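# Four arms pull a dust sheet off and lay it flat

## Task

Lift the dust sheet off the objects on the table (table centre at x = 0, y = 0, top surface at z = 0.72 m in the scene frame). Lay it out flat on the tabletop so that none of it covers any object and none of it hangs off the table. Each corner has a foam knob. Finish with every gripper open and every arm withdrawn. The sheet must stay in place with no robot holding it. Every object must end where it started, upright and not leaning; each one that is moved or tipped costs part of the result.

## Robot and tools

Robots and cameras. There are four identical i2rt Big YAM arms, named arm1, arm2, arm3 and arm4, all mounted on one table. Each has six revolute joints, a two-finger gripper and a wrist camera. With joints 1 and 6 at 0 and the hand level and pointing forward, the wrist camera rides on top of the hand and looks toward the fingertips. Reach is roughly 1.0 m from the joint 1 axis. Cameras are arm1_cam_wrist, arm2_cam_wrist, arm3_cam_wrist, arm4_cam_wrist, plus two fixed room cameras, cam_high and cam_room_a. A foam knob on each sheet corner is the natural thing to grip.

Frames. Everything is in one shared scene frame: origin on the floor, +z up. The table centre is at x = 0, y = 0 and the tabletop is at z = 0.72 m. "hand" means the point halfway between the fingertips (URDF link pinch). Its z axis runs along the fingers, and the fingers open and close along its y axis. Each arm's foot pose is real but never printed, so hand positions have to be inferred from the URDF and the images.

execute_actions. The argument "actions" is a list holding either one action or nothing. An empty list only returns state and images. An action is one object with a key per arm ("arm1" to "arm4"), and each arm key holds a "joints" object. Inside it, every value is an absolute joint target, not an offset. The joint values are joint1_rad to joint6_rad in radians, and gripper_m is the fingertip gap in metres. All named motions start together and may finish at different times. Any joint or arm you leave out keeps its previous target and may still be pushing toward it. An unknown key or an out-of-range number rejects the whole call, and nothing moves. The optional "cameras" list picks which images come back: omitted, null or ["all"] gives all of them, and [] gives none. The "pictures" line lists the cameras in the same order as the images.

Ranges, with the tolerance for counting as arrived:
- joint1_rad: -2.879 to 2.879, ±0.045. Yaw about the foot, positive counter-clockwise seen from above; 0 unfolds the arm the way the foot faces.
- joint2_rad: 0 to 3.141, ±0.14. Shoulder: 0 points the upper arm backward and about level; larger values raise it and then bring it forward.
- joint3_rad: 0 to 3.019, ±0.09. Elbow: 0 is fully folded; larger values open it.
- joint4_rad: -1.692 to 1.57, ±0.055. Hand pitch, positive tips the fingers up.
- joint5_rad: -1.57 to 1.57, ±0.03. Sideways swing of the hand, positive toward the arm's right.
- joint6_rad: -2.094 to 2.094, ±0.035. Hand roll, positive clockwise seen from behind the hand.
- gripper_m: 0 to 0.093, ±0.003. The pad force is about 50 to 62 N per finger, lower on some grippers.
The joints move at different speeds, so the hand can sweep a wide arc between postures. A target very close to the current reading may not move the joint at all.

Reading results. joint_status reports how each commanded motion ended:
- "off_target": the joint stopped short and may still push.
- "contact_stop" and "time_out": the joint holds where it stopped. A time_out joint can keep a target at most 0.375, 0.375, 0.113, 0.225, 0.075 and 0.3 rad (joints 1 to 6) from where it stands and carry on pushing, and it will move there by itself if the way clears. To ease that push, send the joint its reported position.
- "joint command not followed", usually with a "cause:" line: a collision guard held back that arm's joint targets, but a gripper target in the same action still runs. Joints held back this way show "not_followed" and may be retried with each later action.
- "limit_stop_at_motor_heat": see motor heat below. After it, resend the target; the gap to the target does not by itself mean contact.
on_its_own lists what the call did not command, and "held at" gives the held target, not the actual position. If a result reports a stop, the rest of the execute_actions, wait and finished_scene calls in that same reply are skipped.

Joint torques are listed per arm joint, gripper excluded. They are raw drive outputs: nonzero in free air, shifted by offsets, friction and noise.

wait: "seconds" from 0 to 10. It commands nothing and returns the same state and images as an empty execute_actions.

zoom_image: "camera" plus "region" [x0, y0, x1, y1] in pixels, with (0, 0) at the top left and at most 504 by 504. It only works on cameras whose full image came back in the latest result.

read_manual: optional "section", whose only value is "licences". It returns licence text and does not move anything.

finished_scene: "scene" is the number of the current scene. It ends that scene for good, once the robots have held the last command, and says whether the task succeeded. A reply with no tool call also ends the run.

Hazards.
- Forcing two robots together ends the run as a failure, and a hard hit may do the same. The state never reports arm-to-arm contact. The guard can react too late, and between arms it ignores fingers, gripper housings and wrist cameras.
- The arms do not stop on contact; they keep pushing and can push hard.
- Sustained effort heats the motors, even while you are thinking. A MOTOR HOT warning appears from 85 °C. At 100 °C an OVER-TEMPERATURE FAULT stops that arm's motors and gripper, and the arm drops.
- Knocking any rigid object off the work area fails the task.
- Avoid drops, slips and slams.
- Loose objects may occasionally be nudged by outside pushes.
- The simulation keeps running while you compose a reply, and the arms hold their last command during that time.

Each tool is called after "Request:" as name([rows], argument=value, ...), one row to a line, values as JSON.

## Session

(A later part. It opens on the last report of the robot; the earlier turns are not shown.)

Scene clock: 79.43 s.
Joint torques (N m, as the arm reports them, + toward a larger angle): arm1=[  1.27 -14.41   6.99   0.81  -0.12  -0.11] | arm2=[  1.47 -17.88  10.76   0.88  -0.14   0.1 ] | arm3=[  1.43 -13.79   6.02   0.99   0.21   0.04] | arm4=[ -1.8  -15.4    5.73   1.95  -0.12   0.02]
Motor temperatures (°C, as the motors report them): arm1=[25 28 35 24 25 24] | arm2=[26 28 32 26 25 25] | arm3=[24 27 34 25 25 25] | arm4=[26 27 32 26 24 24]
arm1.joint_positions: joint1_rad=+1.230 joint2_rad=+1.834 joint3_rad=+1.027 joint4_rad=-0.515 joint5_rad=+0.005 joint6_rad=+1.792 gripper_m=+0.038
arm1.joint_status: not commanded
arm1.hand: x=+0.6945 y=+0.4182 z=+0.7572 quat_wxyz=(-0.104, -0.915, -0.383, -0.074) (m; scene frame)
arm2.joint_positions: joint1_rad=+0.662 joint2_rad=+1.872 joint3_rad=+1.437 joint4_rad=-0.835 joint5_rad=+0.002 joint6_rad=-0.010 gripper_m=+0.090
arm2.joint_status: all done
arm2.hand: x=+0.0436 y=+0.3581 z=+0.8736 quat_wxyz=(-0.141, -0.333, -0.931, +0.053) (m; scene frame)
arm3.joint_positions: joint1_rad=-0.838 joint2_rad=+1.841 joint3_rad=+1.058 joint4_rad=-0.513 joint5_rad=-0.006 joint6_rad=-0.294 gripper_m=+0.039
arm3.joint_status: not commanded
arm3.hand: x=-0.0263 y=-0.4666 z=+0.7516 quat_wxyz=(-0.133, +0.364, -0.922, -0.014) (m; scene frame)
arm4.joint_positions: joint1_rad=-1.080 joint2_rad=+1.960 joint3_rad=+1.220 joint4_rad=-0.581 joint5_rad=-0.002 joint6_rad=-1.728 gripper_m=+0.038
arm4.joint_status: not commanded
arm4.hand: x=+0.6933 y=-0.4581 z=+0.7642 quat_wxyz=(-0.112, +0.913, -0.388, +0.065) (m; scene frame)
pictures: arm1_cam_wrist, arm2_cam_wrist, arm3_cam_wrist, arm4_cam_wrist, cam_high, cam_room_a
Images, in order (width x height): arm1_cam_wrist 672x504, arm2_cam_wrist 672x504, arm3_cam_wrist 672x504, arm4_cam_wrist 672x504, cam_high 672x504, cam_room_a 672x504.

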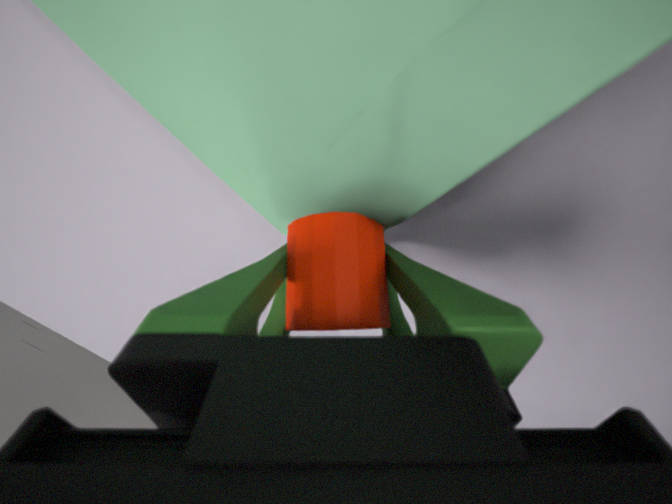

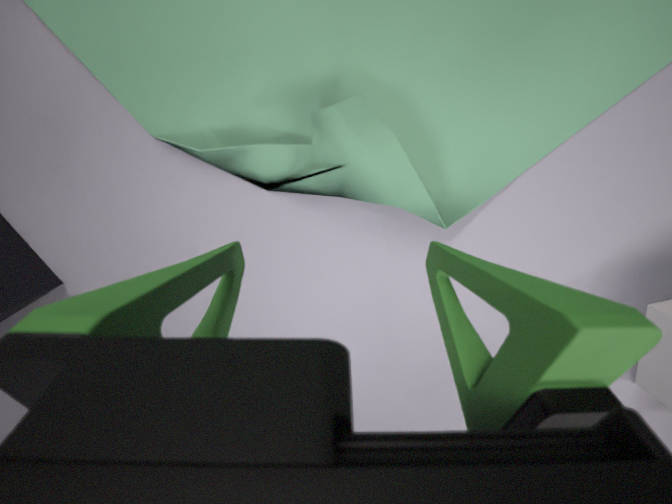

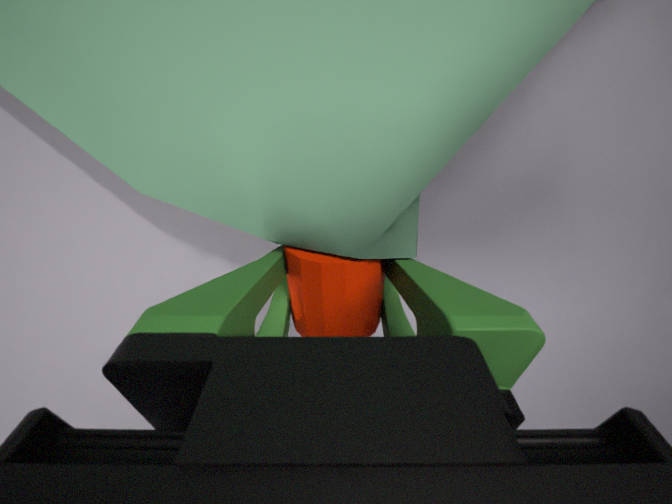

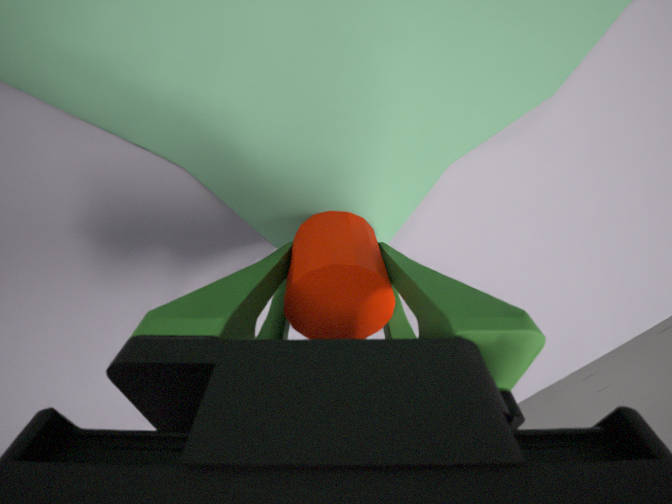

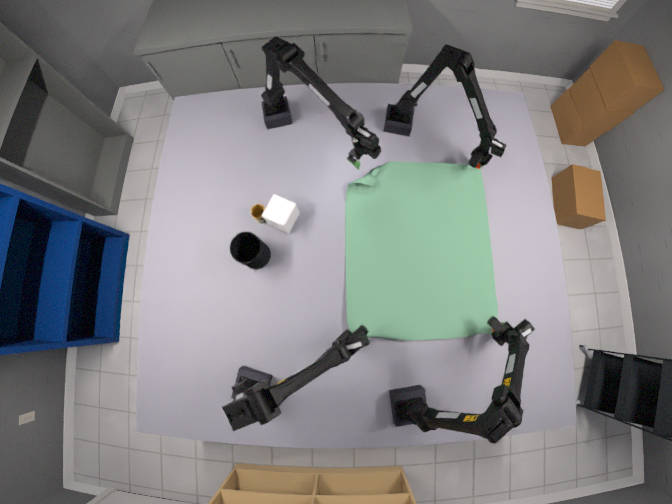

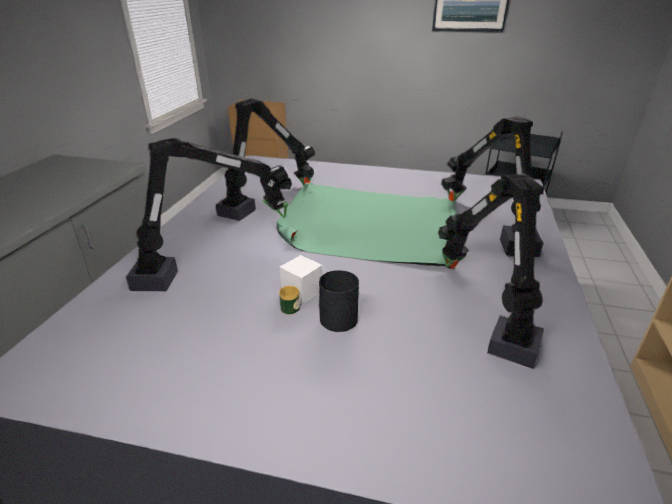

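Request:
execute_actions([
  {"arm2":{"joints":{"joint2_rad":2.22,"joint3_rad":1.97,"joint4_rad":-0.99,"gripper_m":0.02}}},
], cameras=["arm2_cam_wrist"])

Request:
execute_actions([
  {"arm2":{"joints":{"joint2_rad":2.36}}},
], cameras=["cam_high","cam_room_a"])

Scene clock: 95.30 s.
Joint torques (N m, as the arm reports them, + toward a larger angle): arm1=[  1.42 -16.02   7.12   0.99  -0.14  -0.16] | arm2=[  1.54 -25.69  13.93   1.    -0.13   0.1 ] | arm3=[  1.66 -14.12   6.11   0.95   0.17   0.02] | arm4=[ -1.68 -15.43   5.73   1.94  -0.11   0.03]
Motor temperatures (°C, as the motors report them): arm1=[25 29 32 24 25 24] | arm2=[26 28 31 26 25 25] | arm3=[24 27 32 25 25 25] | arm4=[26 27 30 26 24 24]
arm1.joint_positions: joint1_rad=+1.230 joint2_rad=+1.834 joint3_rad=+1.027 joint4_rad=-0.515 joint5_rad=+0.005 joint6_rad=+1.792 gripper_m=+0.038
arm1.joint_status: not commanded
arm1.hand: x=+0.6945 y=+0.4182 z=+0.7572 quat_wxyz=(-0.104, -0.915, -0.383, -0.074) (m; scene frame)
arm2.joint_positions: joint1_rad=+0.662 joint2_rad=+2.211 joint3_rad=+1.939 joint4_rad=-0.977 joint5_rad=+0.002 joint6_rad=-0.010 gripper_m=+0.020
arm2.joint_status: all done
arm2.hand: x=+0.1433 y=+0.2748 z=+0.8555 quat_wxyz=(-0.151, -0.332, -0.929, +0.056) (m; scene frame)
arm3.joint_positions: joint1_rad=-0.838 joint2_rad=+1.841 joint3_rad=+1.058 joint4_rad=-0.513 joint5_rad=-0.006 joint6_rad=-0.294 gripper_m=+0.039
arm3.joint_status: not commanded
arm3.hand: x=-0.0263 y=-0.4666 z=+0.7516 quat_wxyz=(-0.133, +0.364, -0.922, -0.014) (m; scene frame)
arm4.joint_positions: joint1_rad=-1.080 joint2_rad=+1.960 joint3_rad=+1.220 joint4_rad=-0.581 joint5_rad=-0.002 joint6_rad=-1.728 gripper_m=+0.038
arm4.joint_status: not commanded
arm4.hand: x=+0.6933 y=-0.4581 z=+0.7642 quat_wxyz=(-0.112, +0.913, -0.388, +0.065) (m; scene frame)
pictures: arm2_cam_wrist
Images, in order (width x height): arm2_cam_wrist 672x504.

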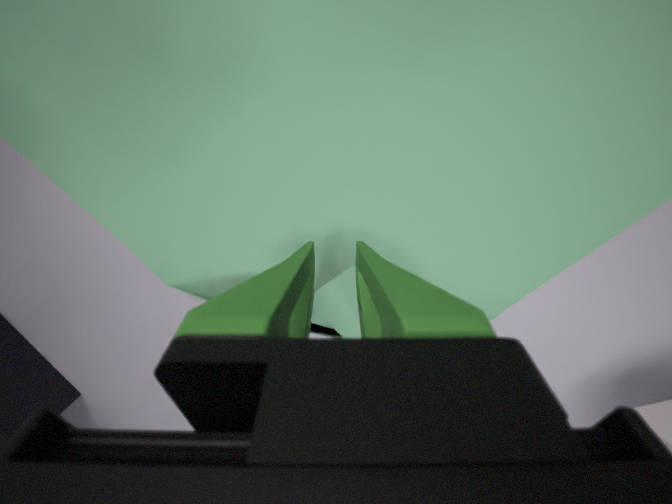

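Scene clock: 96.77 s.
Joint torques (N m, as the arm reports them, + toward a larger angle): arm1=[  1.29 -15.78   7.15   1.07  -0.03  -0.2 ] | arm2=[  1.49 -26.69  12.8    0.75  -0.13   0.1 ] | arm3=[  1.41 -14.51   6.07   0.88   0.17   0.  ] | arm4=[ -1.87 -15.47   5.72   1.92  -0.12   0.03]
Motor temperatures (°C, as the motors report them): arm1=[25 29 32 24 25 24] | arm2=[26 28 31 26 25 25] | arm3=[24 27 32 25 25 25] | arm4=[26 27 30 26 24 24]
arm1.joint_positions: joint1_rad=+1.230 joint2_rad=+1.834 joint3_rad=+1.027 joint4_rad=-0.515 joint5_rad=+0.005 joint6_rad=+1.792 gripper_m=+0.038
arm1.joint_status: not commanded
arm1.hand: x=+0.6945 y=+0.4182 z=+0.7572 quat_wxyz=(-0.104, -0.915, -0.383, -0.074) (m; scene frame)
arm2.joint_positions: joint1_rad=+0.662 joint2_rad=+2.349 joint3_rad=+1.943 joint4_rad=-0.977 joint5_rad=+0.002 joint6_rad=-0.010 gripper_m=+0.020
arm2.joint_status: all done
arm2.hand: x=+0.1320 y=+0.2844 z=+0.7586 quat_wxyz=(-0.089, -0.335, -0.937, +0.033) (m; scene frame)
arm3.joint_positions: joint1_rad=-0.838 joint2_rad=+1.841 joint3_rad=+1.058 joint4_rad=-0.513 joint5_rad=-0.006 joint6_rad=-0.294 gripper_m=+0.039
arm3.joint_status: not commanded
arm3.hand: x=-0.0263 y=-0.4666 z=+0.7516 quat_wxyz=(-0.133, +0.364, -0.922, -0.014) (m; scene frame)
arm4.joint_positions: joint1_rad=-1.080 joint2_rad=+1.960 joint3_rad=+1.220 joint4_rad=-0.581 joint5_rad=-0.002 joint6_rad=-1.728 gripper_m=+0.038
arm4.joint_status: not commanded
arm4.hand: x=+0.6933 y=-0.4581 z=+0.7642 quat_wxyz=(-0.112, +0.913, -0.388, +0.065) (m; scene frame)
pictures: cam_high, cam_room_a
Images, in order (width x height): cam_high 672x504, cam_room_a 672x504.

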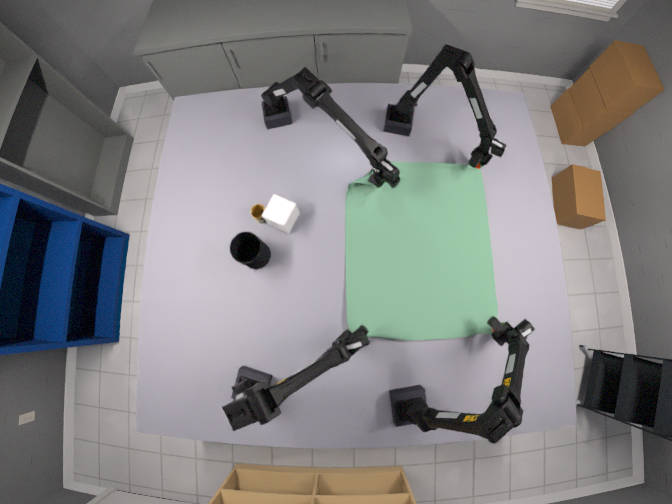

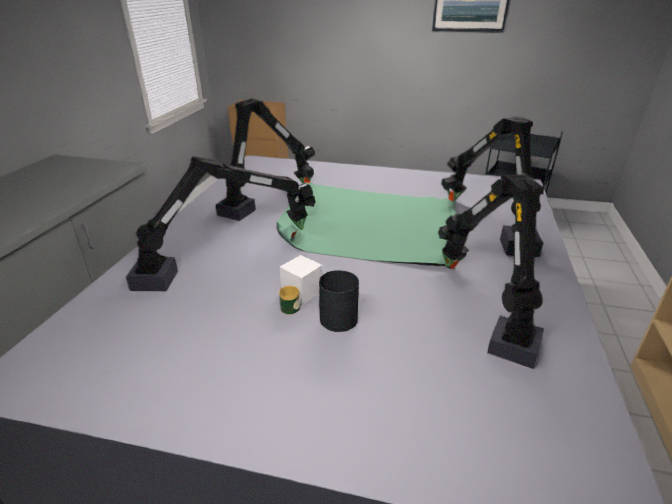

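Request:
execute_actions([
  {"arm2":{"joints":{"joint2_rad":2.4}}},
], cameras=[])

Request:
execute_actions([
  {"arm2":{"joints":{"joint4_rad":-1.68}}},
], cameras=["cam_high","cam_room_a","arm2_cam_wrist"])

Scene clock: 104.93 s.
Joint torques (N m, as the arm reports them, + toward a larger angle): arm1=[  1.14 -16.14   6.91   0.72  -0.14  -0.05] | arm2=[  1.55 -23.1   12.79   0.74  -0.13   0.1 ] | arm3=[  1.07 -14.37   6.12   0.84   0.18   0.02] | arm4=[ -1.8  -15.36   5.73   1.92  -0.11   0.03]
Motor temperatures (°C, as the motors report them): arm1=[25 29 31 24 25 24] | arm2=[26 29 32 26 25 25] | arm3=[24 28 31 25 25 25] | arm4=[26 27 29 26 24 24]
arm1.joint_positions: joint1_rad=+1.230 joint2_rad=+1.834 joint3_rad=+1.027 joint4_rad=-0.515 joint5_rad=+0.005 joint6_rad=+1.792 gripper_m=+0.038
arm1.joint_status: not commanded
arm1.hand: x=+0.6945 y=+0.4182 z=+0.7572 quat_wxyz=(-0.104, -0.915, -0.383, -0.074) (m; scene frame)
arm2.joint_positions: joint1_rad=+0.662 joint2_rad=+2.350 joint3_rad=+1.943 joint4_rad=-0.977 joint5_rad=+0.002 joint6_rad=-0.010 gripper_m=+0.020
arm2.joint_status: all done
arm2.hand: x=+0.1318 y=+0.2846 z=+0.7572 quat_wxyz=(-0.089, -0.335, -0.938, +0.033) (m; scene frame)
arm3.joint_positions: joint1_rad=-0.838 joint2_rad=+1.841 joint3_rad=+1.058 joint4_rad=-0.513 joint5_rad=-0.006 joint6_rad=-0.294 gripper_m=+0.039
arm3.joint_status: not commanded
arm3.hand: x=-0.0263 y=-0.4666 z=+0.7516 quat_wxyz=(-0.133, +0.364, -0.922, -0.014) (m; scene frame)
arm4.joint_positions: joint1_rad=-1.080 joint2_rad=+1.960 joint3_rad=+1.220 joint4_rad=-0.581 joint5_rad=-0.002 joint6_rad=-1.728 gripper_m=+0.038
arm4.joint_status: not commanded
arm4.hand: x=+0.6933 y=-0.4581 z=+0.7642 quat_wxyz=(-0.112, +0.913, -0.388, +0.065) (m; scene frame)
pictures: none
No camera images: the call's "cameras" was empty. Leave "cameras" out to get every camera's image.

Scene clock: 106.27 s.
Joint torques (N m, as the arm reports them, + toward a larger angle): arm1=[  0.98 -14.7    6.94   0.8   -0.05  -0.16] | arm2=[  1.39 -22.3    8.86  -0.83  -0.15   0.1 ] | arm3=[  1.57 -14.06   6.09   0.96   0.15   0.01] | arm4=[ -1.73 -15.32   5.72   1.93  -0.16   0.03]
Motor temperatures (°C, as the motors report them): arm1=[25 29 31 24 25 24] | arm2=[26 29 32 26 25 25] | arm3=[24 28 31 25 25 25] | arm4=[26 27 29 26 24 24]
arm1.joint_positions: joint1_rad=+1.230 joint2_rad=+1.834 joint3_rad=+1.027 joint4_rad=-0.513 joint5_rad=+0.005 joint6_rad=+1.791 gripper_m=+0.038
arm1.joint_status: not commanded
arm1.hand: x=+0.6948 y=+0.4179 z=+0.7574 quat_wxyz=(-0.105, -0.915, -0.383, -0.074) (m; scene frame)
arm2.joint_positions: joint1_rad=+0.663 joint2_rad=+2.362 joint3_rad=+1.973 joint4_rad=-1.664 joint5_rad=+0.003 joint6_rad=-0.010 gripper_m=+0.020
arm2.joint_status: all done
arm2.hand: x=+0.0136 y=+0.3839 z=+0.7837 quat_wxyz=(+0.223, -0.326, -0.915, -0.081) (m; scene frame)
arm3.joint_positions: joint1_rad=-0.839 joint2_rad=+1.841 joint3_rad=+1.056 joint4_rad=-0.513 joint5_rad=-0.005 joint6_rad=-0.294 gripper_m=+0.039
arm3.joint_status: not commanded
arm3.hand: x=-0.0267 y=-0.4679 z=+0.7509 quat_wxyz=(-0.132, +0.363, -0.922, -0.014) (m; scene frame)
arm4.joint_positions: joint1_rad=-1.082 joint2_rad=+1.960 joint3_rad=+1.220 joint4_rad=-0.581 joint5_rad=-0.002 joint6_rad=-1.728 gripper_m=+0.038
arm4.joint_status: not commanded
arm4.hand: x=+0.6939 y=-0.4589 z=+0.7642 quat_wxyz=(-0.112, +0.912, -0.389, +0.065) (m; scene frame)
pictures: arm2_cam_wrist, cam_high, cam_room_a
Images, in order (width x height): arm2_cam_wrist 672x504, cam_high 672x504, cam_room_a 672x504.

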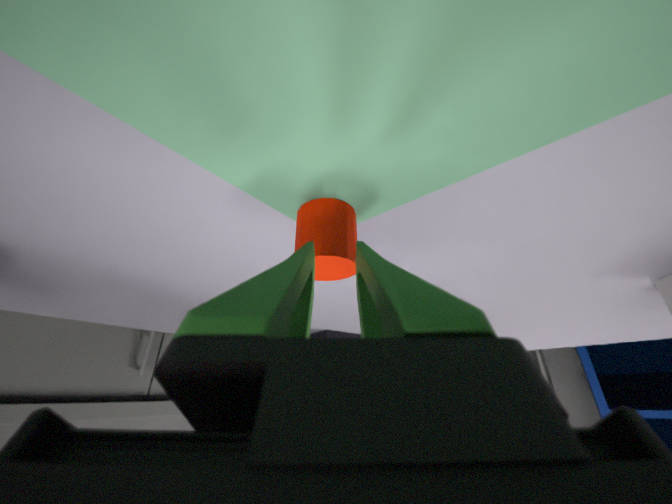

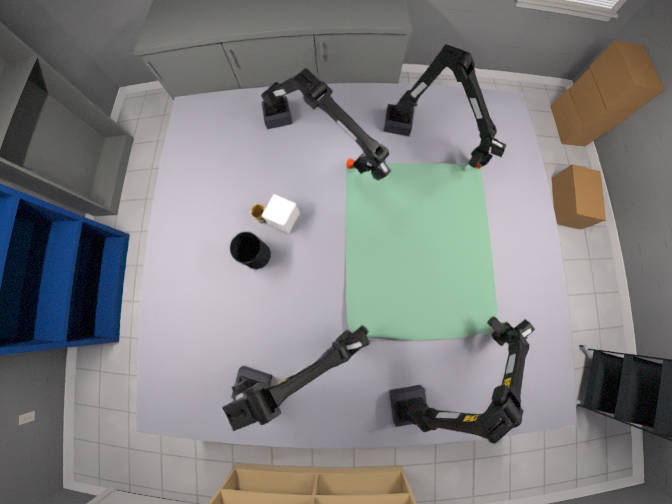

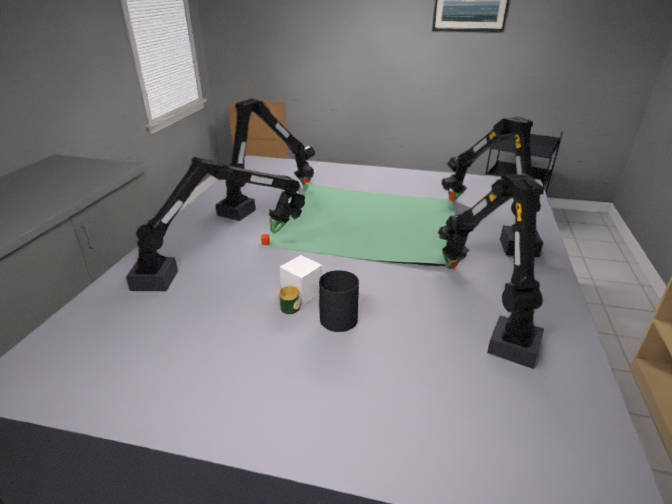

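Unfolded. Slightly stretch arm3's corner, release.

Request:
execute_actions([
  {"arm2":{"joints":{"joint2_rad":1.3}},"arm3":{"joints":{"joint4_rad":-0.68}},"arm4":{"joints":{"joint2_rad":2.01,"joint1_rad":-1.13,"joint4_rad":-0.47}}},
], cameras=[])

Request:
execute_actions([
  {"arm1":{"joints":{"gripper_m":0.09}},"arm3":{"joints":{"gripper_m":0.09}},"arm4":{"joints":{"gripper_m":0.09}}},
], cameras=[])

Request:
execute_actions([
  {"arm1":{"joints":{"joint2_rad":1.1}},"arm3":{"joints":{"joint2_rad":1.2}},"arm4":{"joints":{"joint2_rad":1.1}}},
], cameras=["cam_high","cam_room_a"])

Scene clock: 116.57 s.
Joint torques (N m, as the arm reports them, + toward a larger angle): arm1=[  0.81 -15.86   7.     0.58  -0.39  -0.1 ] | arm2=[ 1.43 -7.83  9.45  1.43 -0.15  0.09] | arm3=[  1.63 -13.46   6.04  -1.28   0.04  -0.01] | arm4=[ -2.4  -15.21   5.68   2.74   0.14   0.07]
Motor temperatures (°C, as the motors report them): arm1=[25 29 31 24 25 24] | arm2=[26 29 31 26 25 25] | arm3=[24 28 31 25 25 25] | arm4=[26 27 29 26 24 24]
arm1.joint_positions: joint1_rad=+1.230 joint2_rad=+1.834 joint3_rad=+1.027 joint4_rad=-0.513 joint5_rad=+0.012 joint6_rad=+1.791 gripper_m=+0.038
arm1.joint_status: not commanded
arm1.hand: x=+0.6942 y=+0.4169 z=+0.7574 quat_wxyz=(-0.107, -0.915, -0.383, -0.071) (m; scene frame)
arm2.joint_positions: joint1_rad=+0.663 joint2_rad=+1.292 joint3_rad=+1.973 joint4_rad=-1.665 joint5_rad=+0.003 joint6_rad=-0.010 gripper_m=+0.020
arm2.joint_status: all done
arm2.hand: x=-0.1129 y=+0.4885 z=+1.3462 quat_wxyz=(-0.272, -0.322, -0.901, +0.101) (m; scene frame)
arm3.joint_positions: joint1_rad=-0.847 joint2_rad=+1.841 joint3_rad=+1.056 joint4_rad=-0.628 joint5_rad=-0.002 joint6_rad=-0.294 gripper_m=+0.039
arm3.joint_status: all done
arm3.hand: x=-0.0495 y=-0.4844 z=+0.7451 quat_wxyz=(-0.075, +0.361, -0.929, -0.007) (m; scene frame)
arm4.joint_positions: joint1_rad=-1.106 joint2_rad=+1.994 joint3_rad=+1.219 joint4_rad=-0.509 joint5_rad=-0.009 joint6_rad=-1.732 gripper_m=+0.038
arm4.joint_status: all done
arm4.hand: x=+0.7094 y=-0.4631 z=+0.7499 quat_wxyz=(-0.128, +0.906, -0.396, +0.073) (m; scene frame)
pictures: none
No camera images: the call's "cameras" was empty. Leave "cameras" out to get every camera's image.

Scene clock: 117.23 s.
Joint torques (N m, as the arm reports them, + toward a larger angle): arm1=[  0.61 -15.68   7.17   0.84  -0.01  -0.08] | arm2=[ 1.4  -7.63  9.42  1.45 -0.15  0.1 ] | arm3=[  2.62 -13.78   6.67   0.1    0.03   0.01] | arm4=[ -2.46 -14.56   5.78   1.25   0.05   0.08]
Motor temperatures (°C, as the motors report them): arm1=[25 29 31 24 25 24] | arm2=[26 29 31 26 25 25] | arm3=[24 28 31 25 25 25] | arm4=[26 27 29 26 24 24]
arm1.joint_positions: joint1_rad=+1.235 joint2_rad=+1.834 joint3_rad=+1.027 joint4_rad=-0.512 joint5_rad=+0.002 joint6_rad=+1.788 gripper_m=+0.090
arm1.joint_status: all done
arm1.hand: x=+0.6965 y=+0.4201 z=+0.7574 quat_wxyz=(-0.105, -0.913, -0.387, -0.075) (m; scene frame)
arm2.joint_positions: joint1_rad=+0.663 joint2_rad=+1.292 joint3_rad=+1.973 joint4_rad=-1.665 joint5_rad=+0.003 joint6_rad=-0.010 gripper_m=+0.020
arm2.joint_status: not commanded
arm2.hand: x=-0.1129 y=+0.4885 z=+1.3462 quat_wxyz=(-0.272, -0.322, -0.901, +0.101) (m; scene frame)
arm3.joint_positions: joint1_rad=-0.847 joint2_rad=+1.841 joint3_rad=+1.048 joint4_rad=-0.667 joint5_rad=-0.001 joint6_rad=-0.294 gripper_m=+0.090
arm3.joint_status: all done
arm3.hand: x=-0.0619 y=-0.4905 z=+0.7414 quat_wxyz=(-0.052, +0.362, -0.931, -0.005) (m; scene frame)
arm4.joint_positions: joint1_rad=-1.106 joint2_rad=+1.986 joint3_rad=+1.219 joint4_rad=-0.470 joint5_rad=-0.007 joint6_rad=-1.732 gripper_m=+0.090
arm4.joint_status: all done
arm4.hand: x=+0.7188 y=-0.4580 z=+0.7572 quat_wxyz=(-0.147, +0.903, -0.395, +0.087) (m; scene frame)
pictures: none
No camera images: the call's "cameras" was empty. Leave "cameras" out to get every camera's image.

Scene clock: 118.87 s.
Joint torques (N m, as the arm reports them, + toward a larger angle): arm1=[-0.09 -6.6  11.02  1.55 -0.03 -0.12] | arm2=[ 1.4  -7.67  9.45  1.46 -0.15  0.1 ] | arm3=[ 1.82 -7.42 10.89  0.88  0.01  0.03] | arm4=[-1.96 -7.02  9.28  2.41 -0.05  0.13]
Motor temperatures (°C, as the motors report them): arm1=[25 29 31 24 25 24] | arm2=[26 29 31 26 25 25] | arm3=[24 28 31 25 25 25] | arm4=[26 27 29 26 24 24]
arm1.joint_positions: joint1_rad=+1.235 joint2_rad=+1.081 joint3_rad=+1.027 joint4_rad=-0.507 joint5_rad=+0.002 joint6_rad=+1.786 gripper_m=+0.090
arm1.joint_status: all done
arm1.hand: x=+0.6782 y=+0.4297 z=+1.1384 quat_wxyz=(-0.396, -0.804, -0.341, -0.283) (m; scene frame)
arm2.joint_positions: joint1_rad=+0.663 joint2_rad=+1.292 joint3_rad=+1.973 joint4_rad=-1.665 joint5_rad=+0.003 joint6_rad=-0.010 gripper_m=+0.020
arm2.joint_status: not commanded
arm2.hand: x=-0.1129 y=+0.4885 z=+1.3462 quat_wxyz=(-0.272, -0.322, -0.901, +0.101) (m; scene frame)
arm3.joint_positions: joint1_rad=-0.847 joint2_rad=+1.187 joint3_rad=+1.038 joint4_rad=-0.669 joint5_rad=-0.001 joint6_rad=-0.294 gripper_m=+0.090
arm3.joint_status: all done
arm3.hand: x=-0.0553 y=-0.4875 z=+1.0517 quat_wxyz=(-0.363, +0.337, -0.868, -0.029) (m; scene frame)
arm4.joint_positions: joint1_rad=-1.114 joint2_rad=+1.091 joint3_rad=+1.209 joint4_rad=-0.470 joint5_rad=-0.003 joint6_rad=-1.732 gripper_m=+0.090
arm4.joint_status: all done
arm4.hand: x=+0.6572 y=-0.5087 z=+1.2624 quat_wxyz=(-0.485, +0.747, -0.332, +0.311) (m; scene frame)
pictures: cam_high, cam_room_a
Images, in order (width x height): cam_high 672x504, cam_room_a 672x504.

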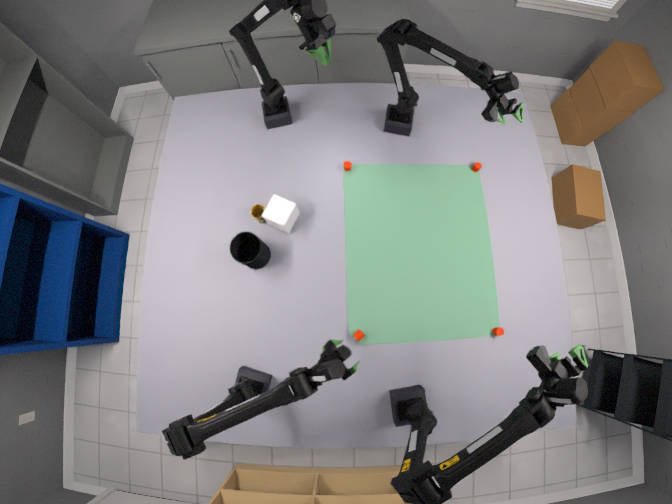

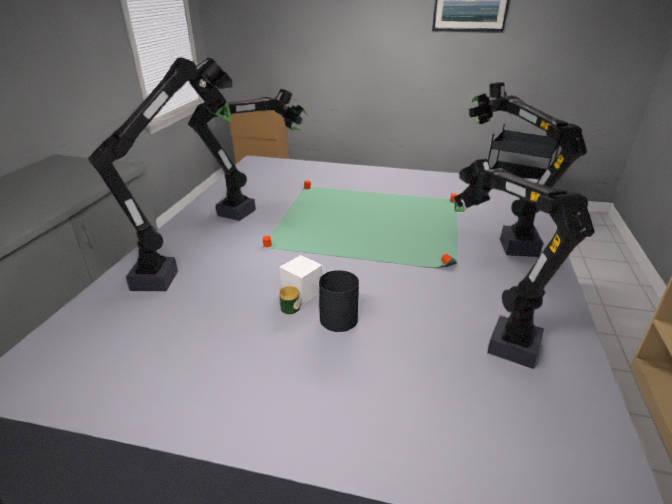

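Request:
finished_scene(scene=2)

The scene is finished: the task was done.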